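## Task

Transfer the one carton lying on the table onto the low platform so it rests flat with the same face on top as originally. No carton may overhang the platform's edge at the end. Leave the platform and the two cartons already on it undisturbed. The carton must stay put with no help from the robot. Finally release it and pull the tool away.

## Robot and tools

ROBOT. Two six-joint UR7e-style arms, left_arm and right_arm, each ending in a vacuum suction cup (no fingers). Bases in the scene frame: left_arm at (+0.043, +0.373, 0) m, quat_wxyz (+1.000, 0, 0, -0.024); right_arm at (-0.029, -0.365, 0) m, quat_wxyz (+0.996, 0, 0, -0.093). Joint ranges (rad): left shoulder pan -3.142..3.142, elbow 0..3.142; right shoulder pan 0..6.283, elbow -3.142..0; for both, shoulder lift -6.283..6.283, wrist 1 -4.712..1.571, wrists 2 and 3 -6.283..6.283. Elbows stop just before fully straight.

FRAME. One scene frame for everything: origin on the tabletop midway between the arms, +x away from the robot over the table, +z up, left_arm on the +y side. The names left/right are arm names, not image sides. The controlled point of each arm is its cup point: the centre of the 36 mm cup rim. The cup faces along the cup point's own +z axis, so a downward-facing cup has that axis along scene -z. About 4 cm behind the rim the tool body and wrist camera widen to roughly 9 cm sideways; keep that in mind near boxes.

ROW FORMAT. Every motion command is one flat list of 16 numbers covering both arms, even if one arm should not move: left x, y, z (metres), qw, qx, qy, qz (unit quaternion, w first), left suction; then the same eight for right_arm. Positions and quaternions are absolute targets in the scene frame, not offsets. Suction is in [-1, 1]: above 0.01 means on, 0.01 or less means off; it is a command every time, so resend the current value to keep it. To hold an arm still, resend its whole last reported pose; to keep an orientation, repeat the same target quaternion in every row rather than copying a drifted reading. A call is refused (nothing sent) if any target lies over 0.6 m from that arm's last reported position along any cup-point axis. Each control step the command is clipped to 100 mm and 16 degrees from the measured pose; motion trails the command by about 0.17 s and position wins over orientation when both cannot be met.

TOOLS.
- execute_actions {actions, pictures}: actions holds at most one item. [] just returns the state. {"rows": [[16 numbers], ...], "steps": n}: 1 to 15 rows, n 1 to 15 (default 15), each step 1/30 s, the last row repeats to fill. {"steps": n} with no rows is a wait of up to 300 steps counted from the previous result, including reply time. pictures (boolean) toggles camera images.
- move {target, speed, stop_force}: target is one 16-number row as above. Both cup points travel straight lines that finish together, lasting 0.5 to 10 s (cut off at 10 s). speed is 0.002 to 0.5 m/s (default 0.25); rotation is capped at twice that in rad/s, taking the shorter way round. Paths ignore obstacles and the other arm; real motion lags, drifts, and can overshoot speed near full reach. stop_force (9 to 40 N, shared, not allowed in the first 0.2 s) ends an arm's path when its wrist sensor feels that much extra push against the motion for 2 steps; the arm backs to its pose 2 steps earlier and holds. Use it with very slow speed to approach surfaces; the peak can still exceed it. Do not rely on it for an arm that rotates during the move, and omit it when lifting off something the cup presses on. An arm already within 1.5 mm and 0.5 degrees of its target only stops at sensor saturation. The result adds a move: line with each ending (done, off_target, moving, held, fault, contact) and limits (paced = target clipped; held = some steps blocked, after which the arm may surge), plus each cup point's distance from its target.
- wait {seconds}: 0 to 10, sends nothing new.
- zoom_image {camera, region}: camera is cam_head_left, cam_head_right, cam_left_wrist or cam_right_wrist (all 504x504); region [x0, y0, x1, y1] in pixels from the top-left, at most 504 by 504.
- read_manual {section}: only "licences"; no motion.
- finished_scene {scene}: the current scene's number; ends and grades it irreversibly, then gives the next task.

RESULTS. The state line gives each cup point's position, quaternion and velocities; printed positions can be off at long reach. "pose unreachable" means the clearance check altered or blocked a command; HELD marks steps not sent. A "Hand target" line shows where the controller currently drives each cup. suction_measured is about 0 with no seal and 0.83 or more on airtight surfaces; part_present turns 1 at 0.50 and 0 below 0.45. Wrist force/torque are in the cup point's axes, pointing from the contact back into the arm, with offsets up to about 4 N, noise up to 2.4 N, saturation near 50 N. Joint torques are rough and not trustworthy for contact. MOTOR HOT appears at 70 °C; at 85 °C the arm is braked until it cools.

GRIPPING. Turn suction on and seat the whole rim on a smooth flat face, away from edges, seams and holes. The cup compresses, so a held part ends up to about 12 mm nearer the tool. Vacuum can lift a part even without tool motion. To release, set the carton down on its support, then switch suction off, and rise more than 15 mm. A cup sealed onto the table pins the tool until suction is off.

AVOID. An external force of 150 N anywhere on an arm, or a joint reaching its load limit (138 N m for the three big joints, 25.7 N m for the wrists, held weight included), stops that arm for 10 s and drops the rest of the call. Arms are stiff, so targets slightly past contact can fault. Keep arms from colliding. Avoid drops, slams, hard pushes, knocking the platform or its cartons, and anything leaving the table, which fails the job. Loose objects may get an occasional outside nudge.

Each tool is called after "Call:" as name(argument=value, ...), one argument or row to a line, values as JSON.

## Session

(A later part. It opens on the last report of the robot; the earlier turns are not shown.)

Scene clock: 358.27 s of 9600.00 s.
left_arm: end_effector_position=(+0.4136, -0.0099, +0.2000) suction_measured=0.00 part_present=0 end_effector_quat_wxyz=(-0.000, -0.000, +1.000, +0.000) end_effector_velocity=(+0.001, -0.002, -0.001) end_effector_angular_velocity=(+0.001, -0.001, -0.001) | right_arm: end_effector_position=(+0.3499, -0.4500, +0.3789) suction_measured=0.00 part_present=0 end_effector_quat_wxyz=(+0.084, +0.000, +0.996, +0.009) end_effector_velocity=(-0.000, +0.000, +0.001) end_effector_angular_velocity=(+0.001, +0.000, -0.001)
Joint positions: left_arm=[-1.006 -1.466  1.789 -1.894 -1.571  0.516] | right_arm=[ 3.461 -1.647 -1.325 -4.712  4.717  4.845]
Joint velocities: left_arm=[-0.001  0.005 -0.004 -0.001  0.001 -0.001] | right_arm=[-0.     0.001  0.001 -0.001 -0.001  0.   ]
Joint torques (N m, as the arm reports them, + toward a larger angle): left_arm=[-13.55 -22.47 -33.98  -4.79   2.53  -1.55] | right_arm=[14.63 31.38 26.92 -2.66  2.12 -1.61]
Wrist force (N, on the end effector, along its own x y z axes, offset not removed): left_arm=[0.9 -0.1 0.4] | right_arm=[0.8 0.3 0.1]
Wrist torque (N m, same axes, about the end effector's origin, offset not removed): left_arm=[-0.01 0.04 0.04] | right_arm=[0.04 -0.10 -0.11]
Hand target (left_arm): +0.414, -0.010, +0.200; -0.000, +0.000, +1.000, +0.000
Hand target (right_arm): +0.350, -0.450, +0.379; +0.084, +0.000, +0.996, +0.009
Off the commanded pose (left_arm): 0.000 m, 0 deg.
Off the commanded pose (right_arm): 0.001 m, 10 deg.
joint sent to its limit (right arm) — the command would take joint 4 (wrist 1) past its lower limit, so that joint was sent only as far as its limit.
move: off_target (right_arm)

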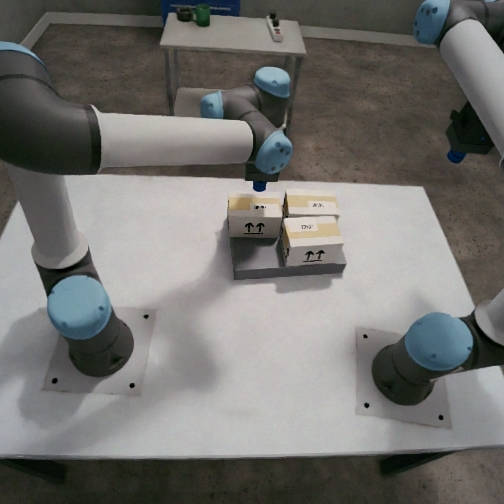

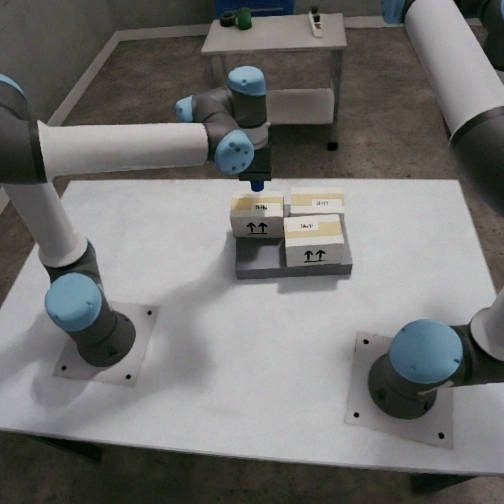

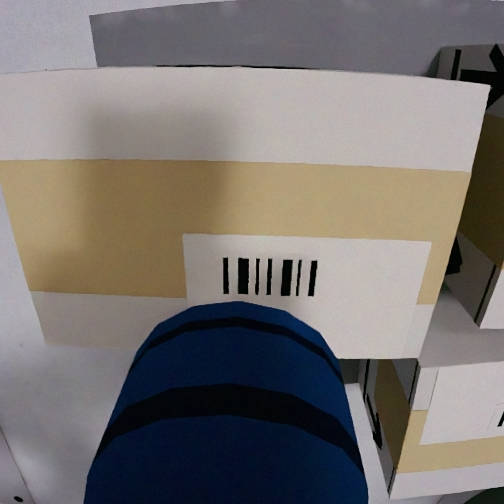

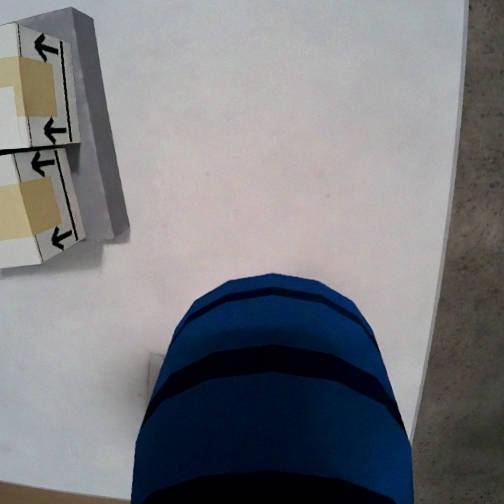

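Call:
move(
  target=[0.414,-0.01,0.15,0,0,1,0,0, 0.35,-0.45,0.378,0.084,0,0.996,0,0],
  speed=0.08,
)

Call:
move(
  target=[0.414,-0.01,0.12,0,0,1,0,0, 0.35,-0.45,0.378,0.084,0,0.996,0,0],
  speed=0.004,
  stop_force=9,
)

Scene clock: 367.30 s of 9600.00 s.
left_arm: end_effector_position=(+0.4140, -0.0100, +0.1501) suction_measured=0.00 part_present=0 end_effector_quat_wxyz=(-0.000, +0.000, +1.000, +0.000) end_effector_velocity=(+0.000, -0.000, -0.001) end_effector_angular_velocity=(-0.001, -0.000, +0.001) | right_arm: end_effector_position=(+0.3500, -0.4500, +0.3780) suction_measured=0.00 part_present=0 end_effector_quat_wxyz=(+0.084, -0.000, +0.996, +0.000) end_effector_velocity=(+0.000, -0.000, -0.000) end_effector_angular_velocity=(+0.000, +0.000, -0.001)
Joint positions: left_arm=[-1.005 -1.419  1.872 -2.024 -1.571  0.517] | right_arm=[ 3.475 -1.644 -1.331 -4.712  4.737  4.858]
Joint velocities: left_arm=[-0.     0.002  0.002 -0.005 -0.    -0.001] | right_arm=[-0.    -0.001 -0.     0.    -0.     0.   ]
Joint torques (N m, as the arm reports them, + toward a larger angle): left_arm=[ 13.04 -25.41 -11.37  -4.84   2.42   2.21] | right_arm=[14.24 30.92  6.13  0.63  2.07  1.45]
Wrist force (N, on the end effector, along its own x y z axes, offset not removed): left_arm=[1.4 -2.5 0.3] | right_arm=[-0.4 -0.5 -1.0]
Wrist torque (N m, same axes, about the end effector's origin, offset not removed): left_arm=[-0.42 -0.01 0.14] | right_arm=[-0.19 0.15 -0.18]
Hand target (left_arm): +0.414, -0.010, +0.150; -0.000, +0.000, +1.000, +0.000
Hand target (right_arm): +0.350, -0.450, +0.378; +0.084, -0.000, +0.996, +0.000
Off the commanded pose (left_arm): 0.000 m, 0 deg.
Off the commanded pose (right_arm): 0.000 m, 0 deg.
joint sent to its limit (right arm) — the command would take joint 4 (wrist 1) past its lower limit, so that joint was sent only as far as its limit.
After step 90, 4.97 s passed at rest.
move: done

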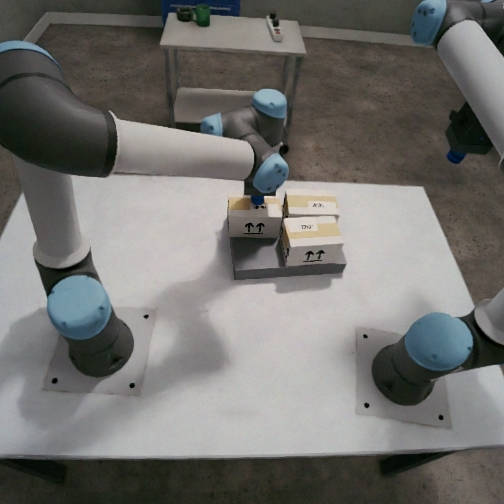

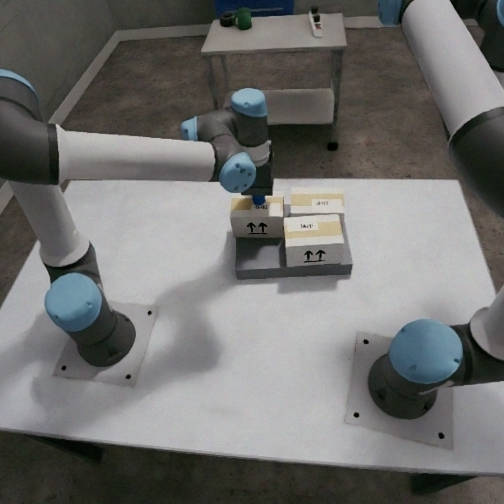

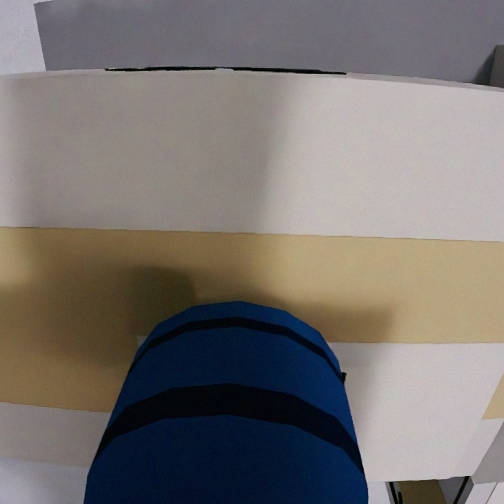

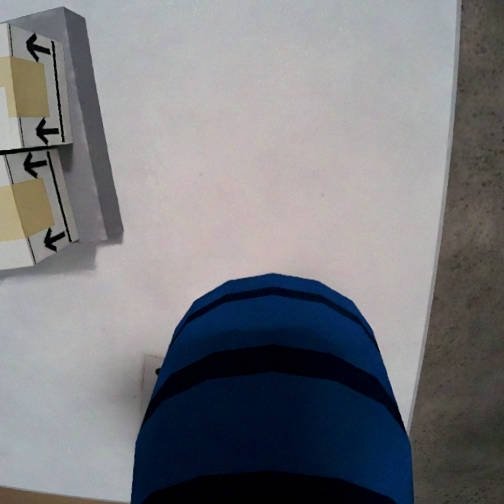

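Scene clock: 372.33 s of 9600.00 s.
left_arm: end_effector_position=(+0.4139, -0.0099, +0.1313) suction_measured=0.00 part_present=0 end_effector_quat_wxyz=(-0.000, +0.000, +1.000, +0.000) end_effector_velocity=(+0.000, +0.000, +0.002) end_effector_angular_velocity=(+0.001, +0.000, -0.001) | right_arm: end_effector_position=(+0.3500, -0.4500, +0.3780) suction_measured=0.00 part_present=0 end_effector_quat_wxyz=(+0.084, -0.000, +0.996, +0.000) end_effector_velocity=(-0.000, +0.000, -0.000) end_effector_angular_velocity=(-0.000, +0.001, +0.001)
Joint positions: left_arm=[-1.005 -1.397  1.901 -2.074 -1.571  0.517] | right_arm=[ 3.475 -1.644 -1.331 -4.712  4.737  4.858]
Joint velocities: left_arm=[ 0.    -0.002 -0.003  0.005  0.     0.001] | right_arm=[ 0.001 -0.     0.    -0.001  0.     0.   ]
Joint torques (N m, as the arm reports them, + toward a larger angle): left_arm=[ 12.86 -34.07 -29.07   0.09   2.16   2.06] | right_arm=[10.68 23.94  6.01  0.67  1.34  0.97]
Wrist force (N, on the end effector, along its own x y z axes, offset not removed): left_arm=[-1.1 -0.3 -7.3] | right_arm=[-1.7 -1.7 -0.6]
Wrist torque (N m, same axes, about the end effector's origin, offset not removed): left_arm=[-0.10 0.29 0.11] | right_arm=[-0.28 0.28 -0.13]
Hand target (left_arm): +0.414, -0.010, +0.132; +0.000, +0.000, +1.000, -0.000
Hand target (right_arm): +0.350, -0.450, +0.378; +0.084, -0.000, +0.996, +0.000
Off the commanded pose (left_arm): 0.011 m, 0 deg.
Off the commanded pose (right_arm): 0.000 m, 0 deg.
joint sent to its limit (right arm) — the command would take joint 4 (wrist 1) past its lower limit, so that joint was sent only as far as its limit.
move: contact (left_arm)

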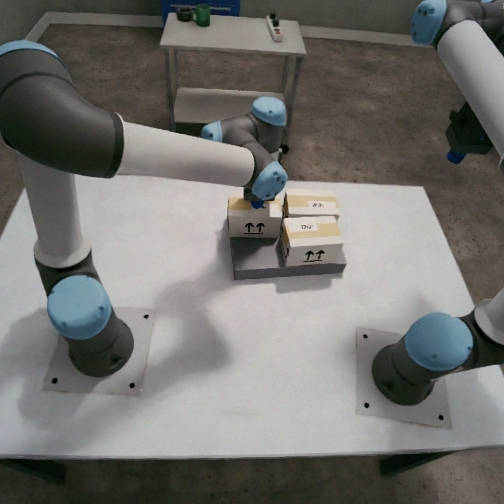

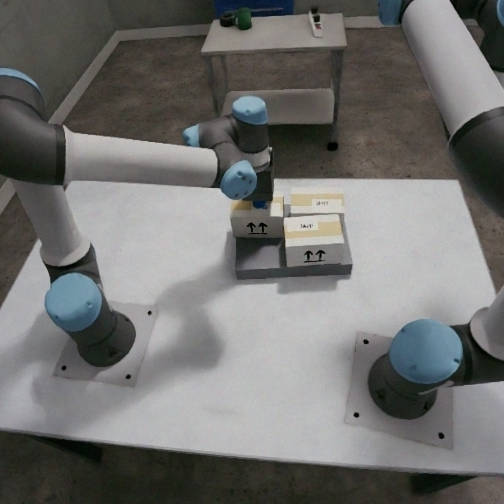

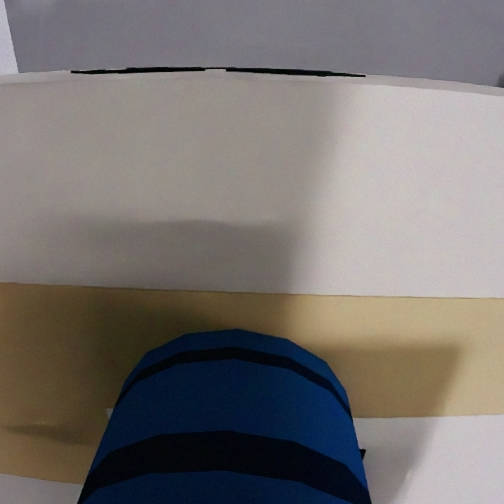

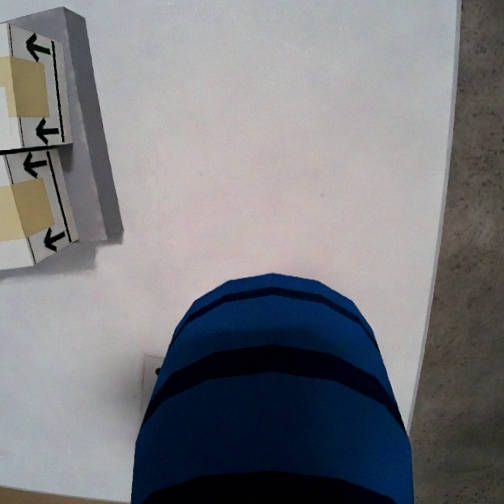

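Call:
execute_actions(
  actions=[
    {"rows":[[0.414,-0.01,0.130,0,0,1,0,1,0.35,-0.45,0.378,0.084,0,0.996,0,0],[0.414,-0.01,0.130,0,0,1,0,1,0.35,-0.45,0.378,0.084,0,0.996,0,0],[0.414,-0.01,0.129,0,0,1,0,1,0.35,-0.45,0.378,0.084,0,0.996,0,0]],"steps":15},
  ],
  pictures=false,
)

Call:
move(
  target=[0.416,-0.01,0.136,0,0,1,0,1, 0.35,-0.45,0.378,0.084,0,0.996,0,0],
  speed=0.01,
)

Call:
move(
  target=[0.418,-0.023,0.136,0,0.044,0.999,0,1, 0.35,-0.45,0.378,0.084,0,0.996,0,0],
  speed=0.01,
)

Call:
zoom_image(
  camera="cam_head_left",
  region=[110, 160, 370, 300],
)

Call:
zoom_image(
  camera="cam_head_right",
  region=[110, 160, 370, 300],
)

Scene clock: 381.53 s of 9600.00 s.
left_arm: end_effector_position=(+0.4140, -0.0100, +0.1290) suction_measured=0.90 part_present=1 end_effector_quat_wxyz=(+0.000, -0.000, +1.000, -0.000) end_effector_velocity=(+0.000, -0.000, -0.000) end_effector_angular_velocity=(-0.000, -0.000, -0.001) | right_arm: end_effector_position=(+0.3500, -0.4500, +0.3780) suction_measured=0.00 part_present=0 end_effector_quat_wxyz=(+0.084, -0.000, +0.996, +0.000) end_effector_velocity=(-0.000, +0.000, -0.000) end_effector_angular_velocity=(+0.001, +0.000, +0.001)
Joint positions: left_arm=[-1.005 -1.395  1.904 -2.08  -1.571  0.517] | right_arm=[ 3.475 -1.644 -1.331 -4.712  4.737  4.858]
Joint velocities: left_arm=[-0.     0.001  0.    -0.001  0.     0.001] | right_arm=[ 0.     0.    -0.001  0.    -0.001 -0.001]
Joint torques (N m, as the arm reports them, + toward a larger angle): left_arm=[ 12.36 -27.66 -10.98  -5.34   2.24   2.13] | right_arm=[14.23 18.1   6.14  0.43  2.1   1.48]
Wrist force (N, on the end effector, along its own x y z axes, offset not removed): left_arm=[-1.4 0.3 5.4] | right_arm=[-1.0 0.6 0.2]
Wrist torque (N m, same axes, about the end effector's origin, offset not removed): left_arm=[0.02 0.35 0.23] | right_arm=[0.01 0.18 -0.15]
Hand target (left_arm): +0.414, -0.010, +0.129; -0.000, +0.000, +1.000, +0.000
Hand target (right_arm): +0.350, -0.450, +0.378; +0.084, -0.000, +0.996, +0.000
Off the commanded pose (left_arm): 0.000 m, 0 deg.
Off the commanded pose (right_arm): 0.000 m, 0 deg.
joint sent to its limit (right arm) — the command would take joint 4 (wrist 1) past its lower limit, so that joint was sent only as far as its limit.
Steps of this call (steps 1 to 90: nothing new was sent; then 5.70 s passed at rest; steps 91 to 105: all 15 steps of this action). Readings (end_effector_position | what the end effector reports):
91: left_arm (+0.4140, -0.0100, +0.1317) | right_arm (+0.3500, -0.4500, +0.3780) | left_arm suction_measured=0.16 part_present=0 | right_arm suction_measured=0.00 part_present=0
92: left_arm (+0.4140, -0.0100, +0.1315) | right_arm (+0.3500, -0.4500, +0.3780) | left_arm suction_measured=0.36 part_present=0 | right_arm suction_measured=0.00 part_present=0
94: left_arm (+0.4140, -0.0101, +0.1308) | right_arm (+0.3500, -0.4500, +0.3780) | left_arm suction_measured=0.56 part_present=1 | right_arm suction_measured=0.00 part_present=0
98: left_arm (+0.4140, -0.0100, +0.1295) | right_arm (+0.3500, -0.4500, +0.3780) | left_arm suction_measured=0.83 part_present=1 | right_arm suction_measured=0.00 part_present=0
105: the state above

Scene clock: 382.70 s of 9600.00 s.
left_arm: end_effector_position=(+0.4160, -0.0100, +0.1358) suction_measured=0.90 part_present=1 end_effector_quat_wxyz=(+0.000, -0.000, +1.000, -0.000) end_effector_velocity=(+0.000, -0.000, +0.002) end_effector_angular_velocity=(-0.000, +0.000, -0.002) | right_arm: end_effector_position=(+0.3500, -0.4500, +0.3780) suction_measured=0.00 part_present=0 end_effector_quat_wxyz=(+0.084, -0.000, +0.996, +0.000) end_effector_velocity=(-0.001, -0.001, +0.000) end_effector_angular_velocity=(-0.000, +0.001, -0.002)
Joint positions: left_arm=[-1.002 -1.4    1.89  -2.062 -1.571  0.52 ] | right_arm=[ 3.475 -1.644 -1.331 -4.712  4.737  4.858]
Joint velocities: left_arm=[ 0.001 -0.001 -0.004  0.005 -0.     0.002] | right_arm=[-0.002  0.001 -0.    -0.002  0.     0.   ]
Joint torques (N m, as the arm reports them, + toward a larger angle): left_arm=[ 12.44 -41.28 -34.02  -1.32   2.27   2.17] | right_arm=[13.78 15.74  5.81  0.55  2.12  1.59]
Wrist force (N, on the end effector, along its own x y z axes, offset not removed): left_arm=[-0.3 0.0 5.0] | right_arm=[0.5 0.5 1.1]
Wrist torque (N m, same axes, about the end effector's origin, offset not removed): left_arm=[0.09 0.28 0.16] | right_arm=[0.01 -0.12 -0.15]
Hand target (left_arm): +0.416, -0.010, +0.136; +0.000, -0.000, +1.000, -0.000
Hand target (right_arm): +0.350, -0.450, +0.378; +0.084, -0.000, +0.996, +0.000
Off the commanded pose (left_arm): 0.000 m, 0 deg.
Off the commanded pose (right_arm): 0.000 m, 0 deg.
joint sent to its limit (right arm) — the command would take joint 4 (wrist 1) past its lower limit, so that joint was sent only as far as its limit.
move: done

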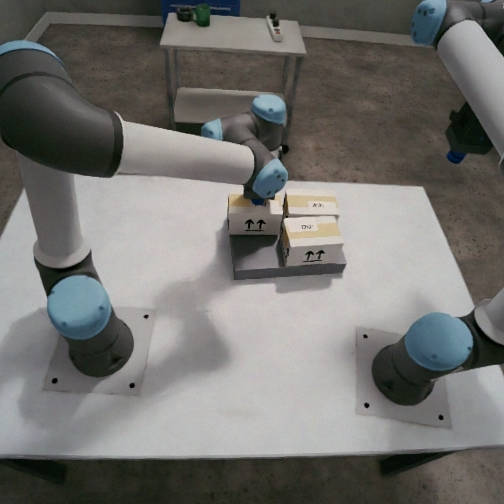

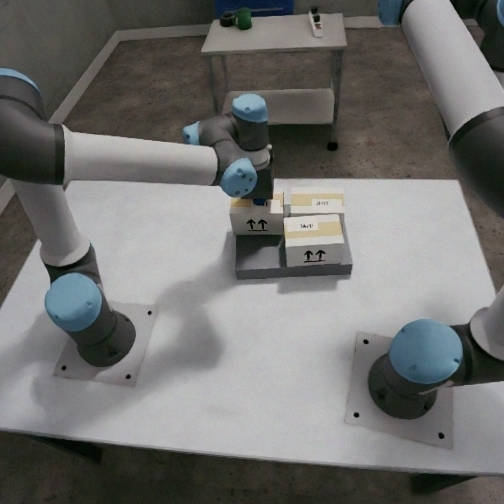

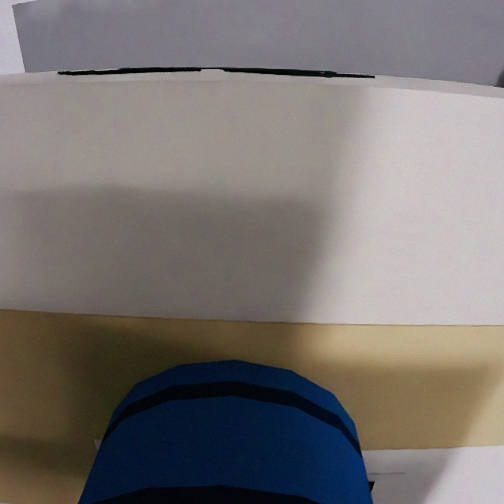

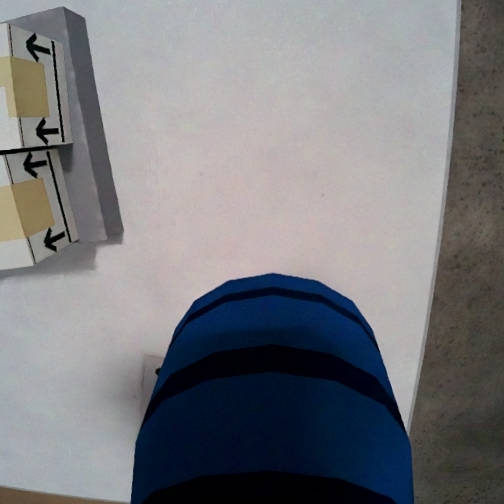

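Scene clock: 387.33 s of 9600.00 s.
left_arm: end_effector_position=(+0.4180, -0.0230, +0.1360) suction_measured=0.90 part_present=1 end_effector_quat_wxyz=(+0.000, +0.044, +0.999, +0.000) end_effector_velocity=(+0.000, -0.001, +0.000) end_effector_angular_velocity=(-0.000, -0.001, -0.004) | right_arm: end_effector_position=(+0.3500, -0.4500, +0.3780) suction_measured=0.00 part_present=0 end_effector_quat_wxyz=(+0.084, -0.000, +0.996, +0.000) end_effector_velocity=(+0.000, -0.001, +0.000) end_effector_angular_velocity=(-0.001, -0.002, -0.002)
Joint positions: left_arm=[-1.011 -1.376  1.861 -2.056 -1.571  0.599] | right_arm=[ 3.475 -1.644 -1.331 -4.712  4.737  4.858]
Joint velocities: left_arm=[-0.     0.001 -0.002  0.     0.001  0.003] | right_arm=[-0.002  0.     0.001  0.001  0.002 -0.   ]
Joint torques (N m, as the arm reports them, + toward a larger angle): left_arm=[-14.05 -27.41 -34.12  -1.27   1.74   2.07] | right_arm=[14.02 14.42  6.42  0.55  1.98  1.54]
Wrist force (N, on the end effector, along its own x y z axes, offset not removed): left_arm=[-0.9 0.0 6.3] | right_arm=[-1.1 -1.8 0.5]
Wrist torque (N m, same axes, about the end effector's origin, offset not removed): left_arm=[0.07 0.24 0.12] | right_arm=[-0.43 0.16 -0.14]
Hand target (left_arm): +0.418, -0.023, +0.136; -0.000, +0.044, +0.999, +0.000
Hand target (right_arm): +0.350, -0.450, +0.378; +0.084, -0.000, +0.996, +0.000
Off the commanded pose (left_arm): 0.000 m, 0 deg.
Off the commanded pose (right_arm): 0.000 m, 0 deg.
joint sent to its limit (right arm) — the command would take joint 4 (wrist 1) past its lower limit, so that joint was sent only as far as its limit.
move: done

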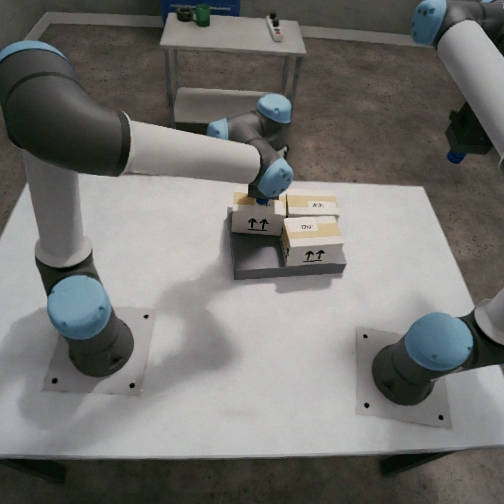

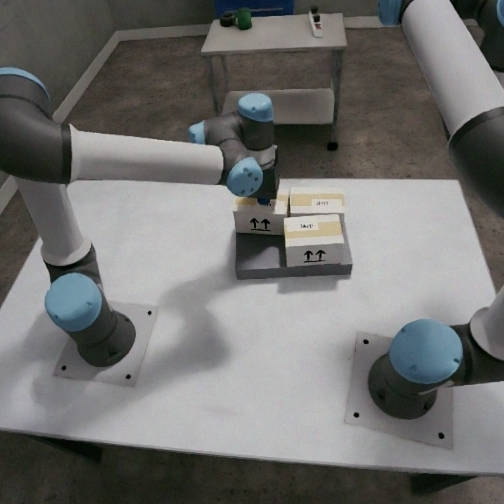

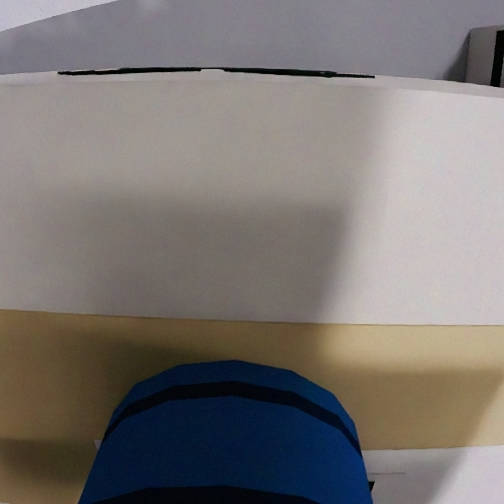

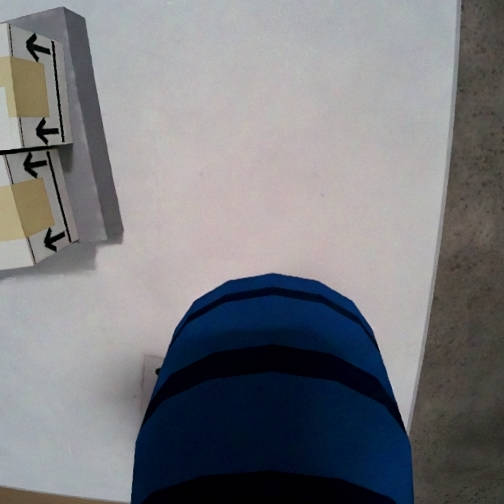

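Region (110, 160, 370, 300) of cam_head_left's 504x504 image, scaled by 1.938, with more detail than that image has; it fills the top 271 rows of this view, and the rest is white.

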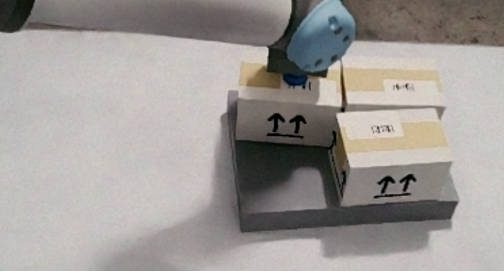

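Region (110, 160, 370, 300) of cam_head_right's 504x504 image, scaled by 1.938, with more detail than that image has; it fills the top 271 rows of this view, and the rest is white.

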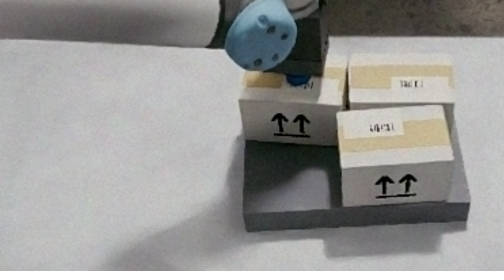

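Call:
move(
  target=[0.418,-0.026,0.136,0,-0.044,0.999,0,1, 0.35,-0.45,0.378,0.084,0,0.996,0,0],
  speed=0.01,
)

Call:
zoom_image(
  camera="cam_head_left",
  region=[110, 160, 370, 300],
)

Call:
zoom_image(
  camera="cam_head_right",
  region=[110, 160, 370, 300],
)

Scene clock: 406.40 s of 9600.00 s.
left_arm: end_effector_position=(+0.4180, -0.0260, +0.1360) suction_measured=0.90 part_present=1 end_effector_quat_wxyz=(-0.000, -0.044, +0.999, -0.000) end_effector_velocity=(+0.000, -0.000, +0.000) end_effector_angular_velocity=(+0.000, -0.000, +0.003) | right_arm: end_effector_position=(+0.3500, -0.4500, +0.3780) suction_measured=0.00 part_present=0 end_effector_quat_wxyz=(+0.084, -0.000, +0.996, +0.000) end_effector_velocity=(+0.001, -0.000, -0.001) end_effector_angular_velocity=(-0.002, -0.000, +0.001)
Joint positions: left_arm=[-1.014 -1.371  1.854 -2.055 -1.571  0.421] | right_arm=[ 3.475 -1.644 -1.331 -4.712  4.737  4.858]
Joint velocities: left_arm=[ 0.     0.    -0.     0.     0.    -0.003] | right_arm=[ 0.001 -0.001 -0.001  0.001  0.002 -0.   ]
Joint torques (N m, as the arm reports them, + toward a larger angle): left_arm=[-14.58 -28.57 -34.8   -1.22  -2.25  -1.34] | right_arm=[13.96 14.43  6.29  0.37  2.    1.33]
Wrist force (N, on the end effector, along its own x y z axes, offset not removed): left_arm=[-1.9 -1.6 5.4] | right_arm=[-1.1 -0.1 -0.4]
Wrist torque (N m, same axes, about the end effector's origin, offset not removed): left_arm=[-0.14 0.40 0.12] | right_arm=[-0.11 0.08 -0.18]
Hand target (left_arm): +0.418, -0.026, +0.136; -0.000, -0.044, +0.999, +0.000
Hand target (right_arm): +0.350, -0.450, +0.378; +0.084, -0.000, +0.996, +0.000
Off the commanded pose (left_arm): 0.000 m, 0 deg.
Off the commanded pose (right_arm): 0.000 m, 0 deg.
joint sent to its limit (right arm) — the command would take joint 4 (wrist 1) past its lower limit, so that joint was sent only as far as its limit.
After step 90, 7.03 s passed at rest.
move: done

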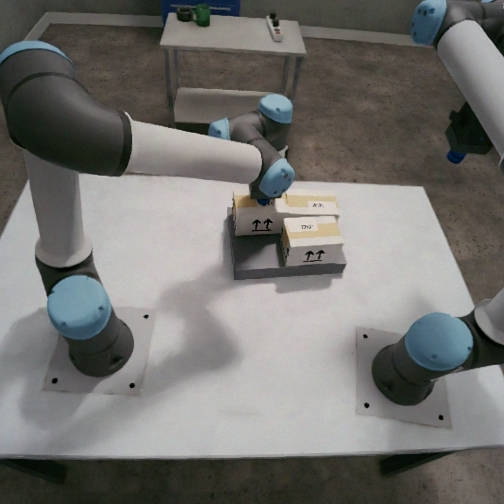

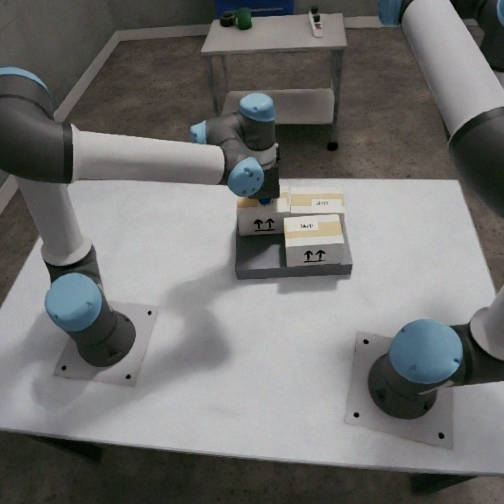

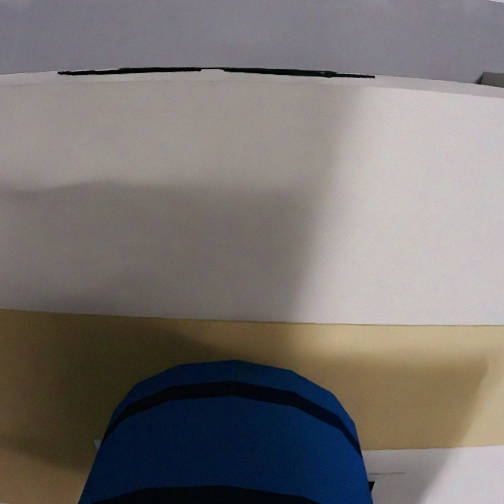

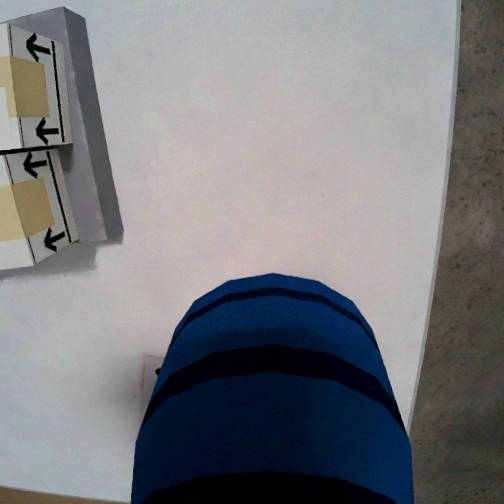

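Region (110, 160, 370, 300) of cam_head_left's 504x504 image, scaled by 1.938, with more detail than that image has; it fills the top 271 rows of this view, and the rest is white.

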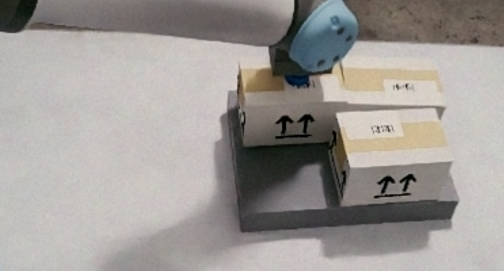

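Region (110, 160, 370, 300) of cam_head_right's 504x504 image, scaled by 1.938, with more detail than that image has; it fills the top 271 rows of this view, and the rest is white.

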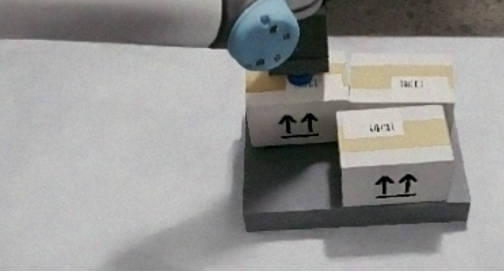

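Call:
move(
  target=[0.417,-0.023,0.134,0,-0.044,0.999,0,1, 0.35,-0.45,0.378,0.084,0,0.996,0,0],
  speed=0.008,
)

Call:
move(
  target=[0.417,-0.023,0.120,0,-0.044,0.999,0,1, 0.35,-0.45,0.378,0.084,0,0.996,0,0],
  speed=0.003,
  stop_force=9,
)

Call:
zoom_image(
  camera="cam_head_left",
  region=[110, 160, 370, 300],
)

Call:
zoom_image(
  camera="cam_head_right",
  region=[110, 160, 370, 300],
)

Scene clock: 426.10 s of 9600.00 s.
left_arm: end_effector_position=(+0.4170, -0.0231, +0.1341) suction_measured=0.90 part_present=1 end_effector_quat_wxyz=(-0.000, -0.044, +0.999, +0.000) end_effector_velocity=(-0.000, +0.001, -0.000) end_effector_angular_velocity=(-0.001, -0.000, -0.003) | right_arm: end_effector_position=(+0.3500, -0.4500, +0.3780) suction_measured=0.00 part_present=0 end_effector_quat_wxyz=(+0.084, -0.000, +0.996, +0.000) end_effector_velocity=(+0.000, +0.000, -0.000) end_effector_angular_velocity=(+0.001, +0.001, +0.000)
Joint positions: left_arm=[-1.013 -1.375  1.865 -2.061 -1.571  0.422] | right_arm=[ 3.475 -1.644 -1.331 -4.712  4.737  4.858]
Joint velocities: left_arm=[ 0.001 -0.002  0.003 -0.003 -0.     0.003] | right_arm=[ 0.    -0.001 -0.     0.    -0.002  0.   ]
Joint torques (N m, as the arm reports them, + toward a larger angle): left_arm=[ 13.67 -41.94 -11.05  -5.56   0.24   2.21] | right_arm=[13.24 15.33  7.12  0.35  1.79  1.36]
Wrist force (N, on the end effector, along its own x y z axes, offset not removed): left_arm=[1.1 0.9 3.1] | right_arm=[0.2 0.7 -1.5]
Wrist torque (N m, same axes, about the end effector's origin, offset not removed): left_arm=[0.23 0.01 0.20] | right_arm=[0.04 0.03 -0.14]
Hand target (left_arm): +0.417, -0.023, +0.134; -0.000, -0.044, +0.999, +0.000
Hand target (right_arm): +0.350, -0.450, +0.378; +0.084, -0.000, +0.996, +0.000
Off the commanded pose (left_arm): 0.000 m, 0 deg.
Off the commanded pose (right_arm): 0.000 m, 0 deg.
joint sent to its limit (right arm) — the command would take joint 4 (wrist 1) past its lower limit, so that joint was sent only as far as its limit.
After step 90, 16.00 s passed at rest.
move: done

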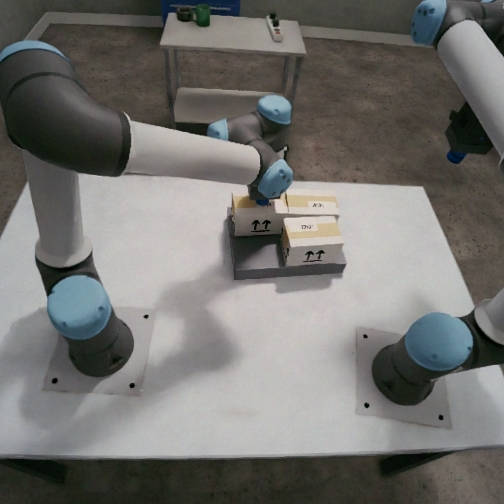

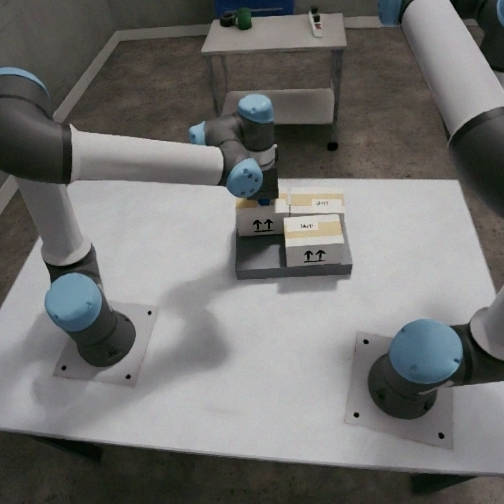

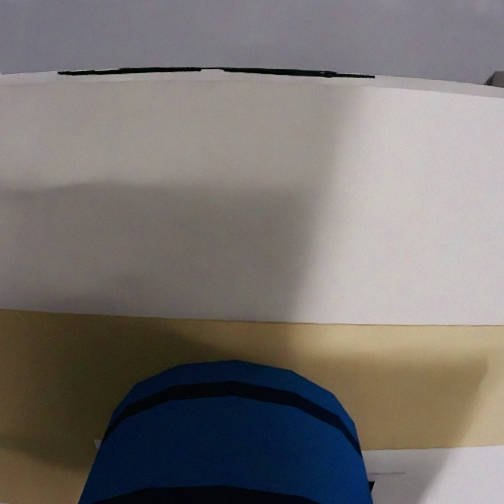

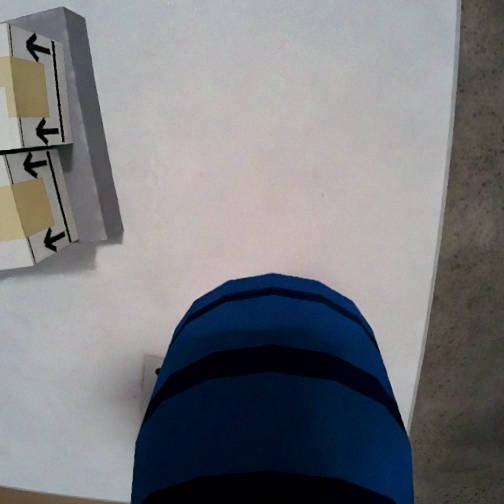

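Scene clock: 429.43 s of 9600.00 s.
left_arm: end_effector_position=(+0.4170, -0.0230, +0.1251) suction_measured=0.90 part_present=1 end_effector_quat_wxyz=(-0.000, -0.044, +0.999, +0.000) end_effector_velocity=(-0.000, +0.001, +0.000) end_effector_angular_velocity=(+0.002, +0.002, +0.001) | right_arm: end_effector_position=(+0.3500, -0.4500, +0.3780) suction_measured=0.00 part_present=0 end_effector_quat_wxyz=(+0.084, -0.000, +0.996, +0.000) end_effector_velocity=(-0.000, -0.000, +0.000) end_effector_angular_velocity=(+0.001, -0.001, -0.001)
Joint positions: left_arm=[-1.013 -1.364  1.878 -2.085 -1.571  0.422] | right_arm=[ 3.475 -1.644 -1.331 -4.712  4.737  4.858]
Joint velocities: left_arm=[ 0.    -0.001 -0.     0.004 -0.    -0.001] | right_arm=[-0.001  0.001  0.     0.    -0.001 -0.   ]
Joint torques (N m, as the arm reports them, + toward a larger angle): left_arm=[ 12.53 -31.32 -24.24  -0.51   1.08   1.58] | right_arm=[13.1  15.42  6.42  0.38  1.92  1.37]
Wrist force (N, on the end effector, along its own x y z axes, offset not removed): left_arm=[3.2 4.2 -15.4] | right_arm=[-0.8 0.3 -1.4]
Wrist torque (N m, same axes, about the end effector's origin, offset not removed): left_arm=[0.09 -0.02 0.20] | right_arm=[-0.03 0.17 -0.06]
Hand target (left_arm): +0.417, -0.023, +0.125; +0.000, -0.044, +0.999, -0.000
Hand target (right_arm): +0.350, -0.450, +0.378; +0.084, -0.000, +0.996, +0.000
Off the commanded pose (left_arm): 0.005 m, 0 deg.
Off the commanded pose (right_arm): 0.000 m, 0 deg.
joint sent to its limit (right arm) — the command would take joint 4 (wrist 1) past its lower limit, so that joint was sent only as far as its limit.
move: contact (left_arm)

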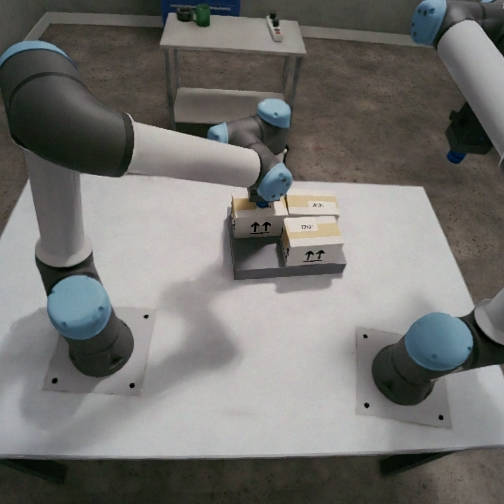

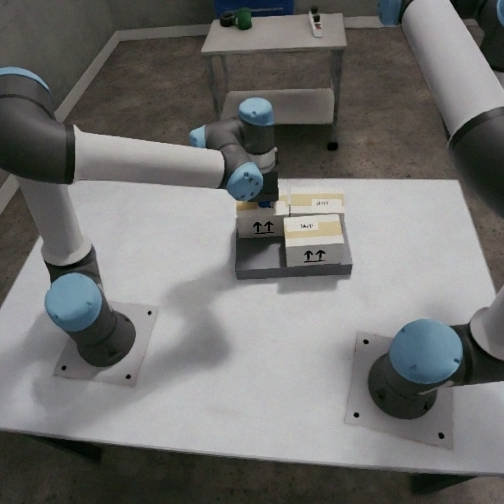

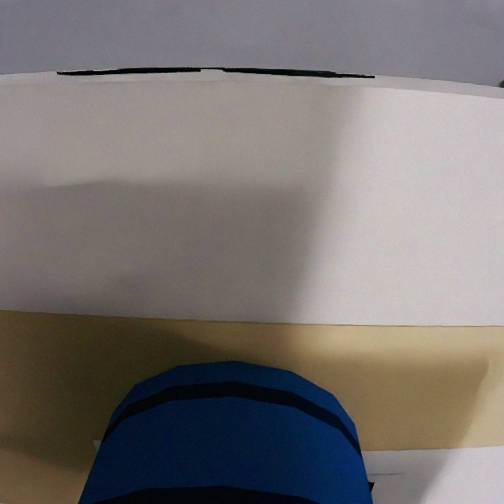

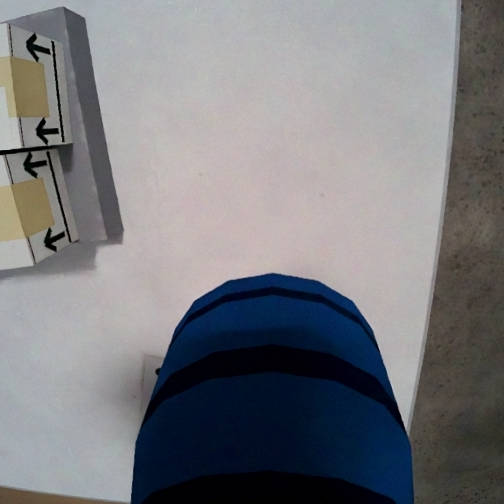

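Region (110, 160, 370, 300) of cam_head_left's 504x504 image, scaled by 1.938, with more detail than that image has; it fills the top 271 rows of this view, and the rest is white.

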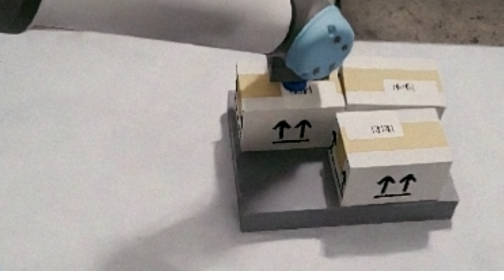

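Region (110, 160, 370, 300) of cam_head_right's 504x504 image, scaled by 1.938, with more detail than that image has; it fills the top 271 rows of this view, and the rest is white.

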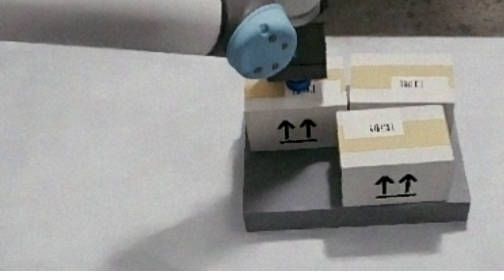

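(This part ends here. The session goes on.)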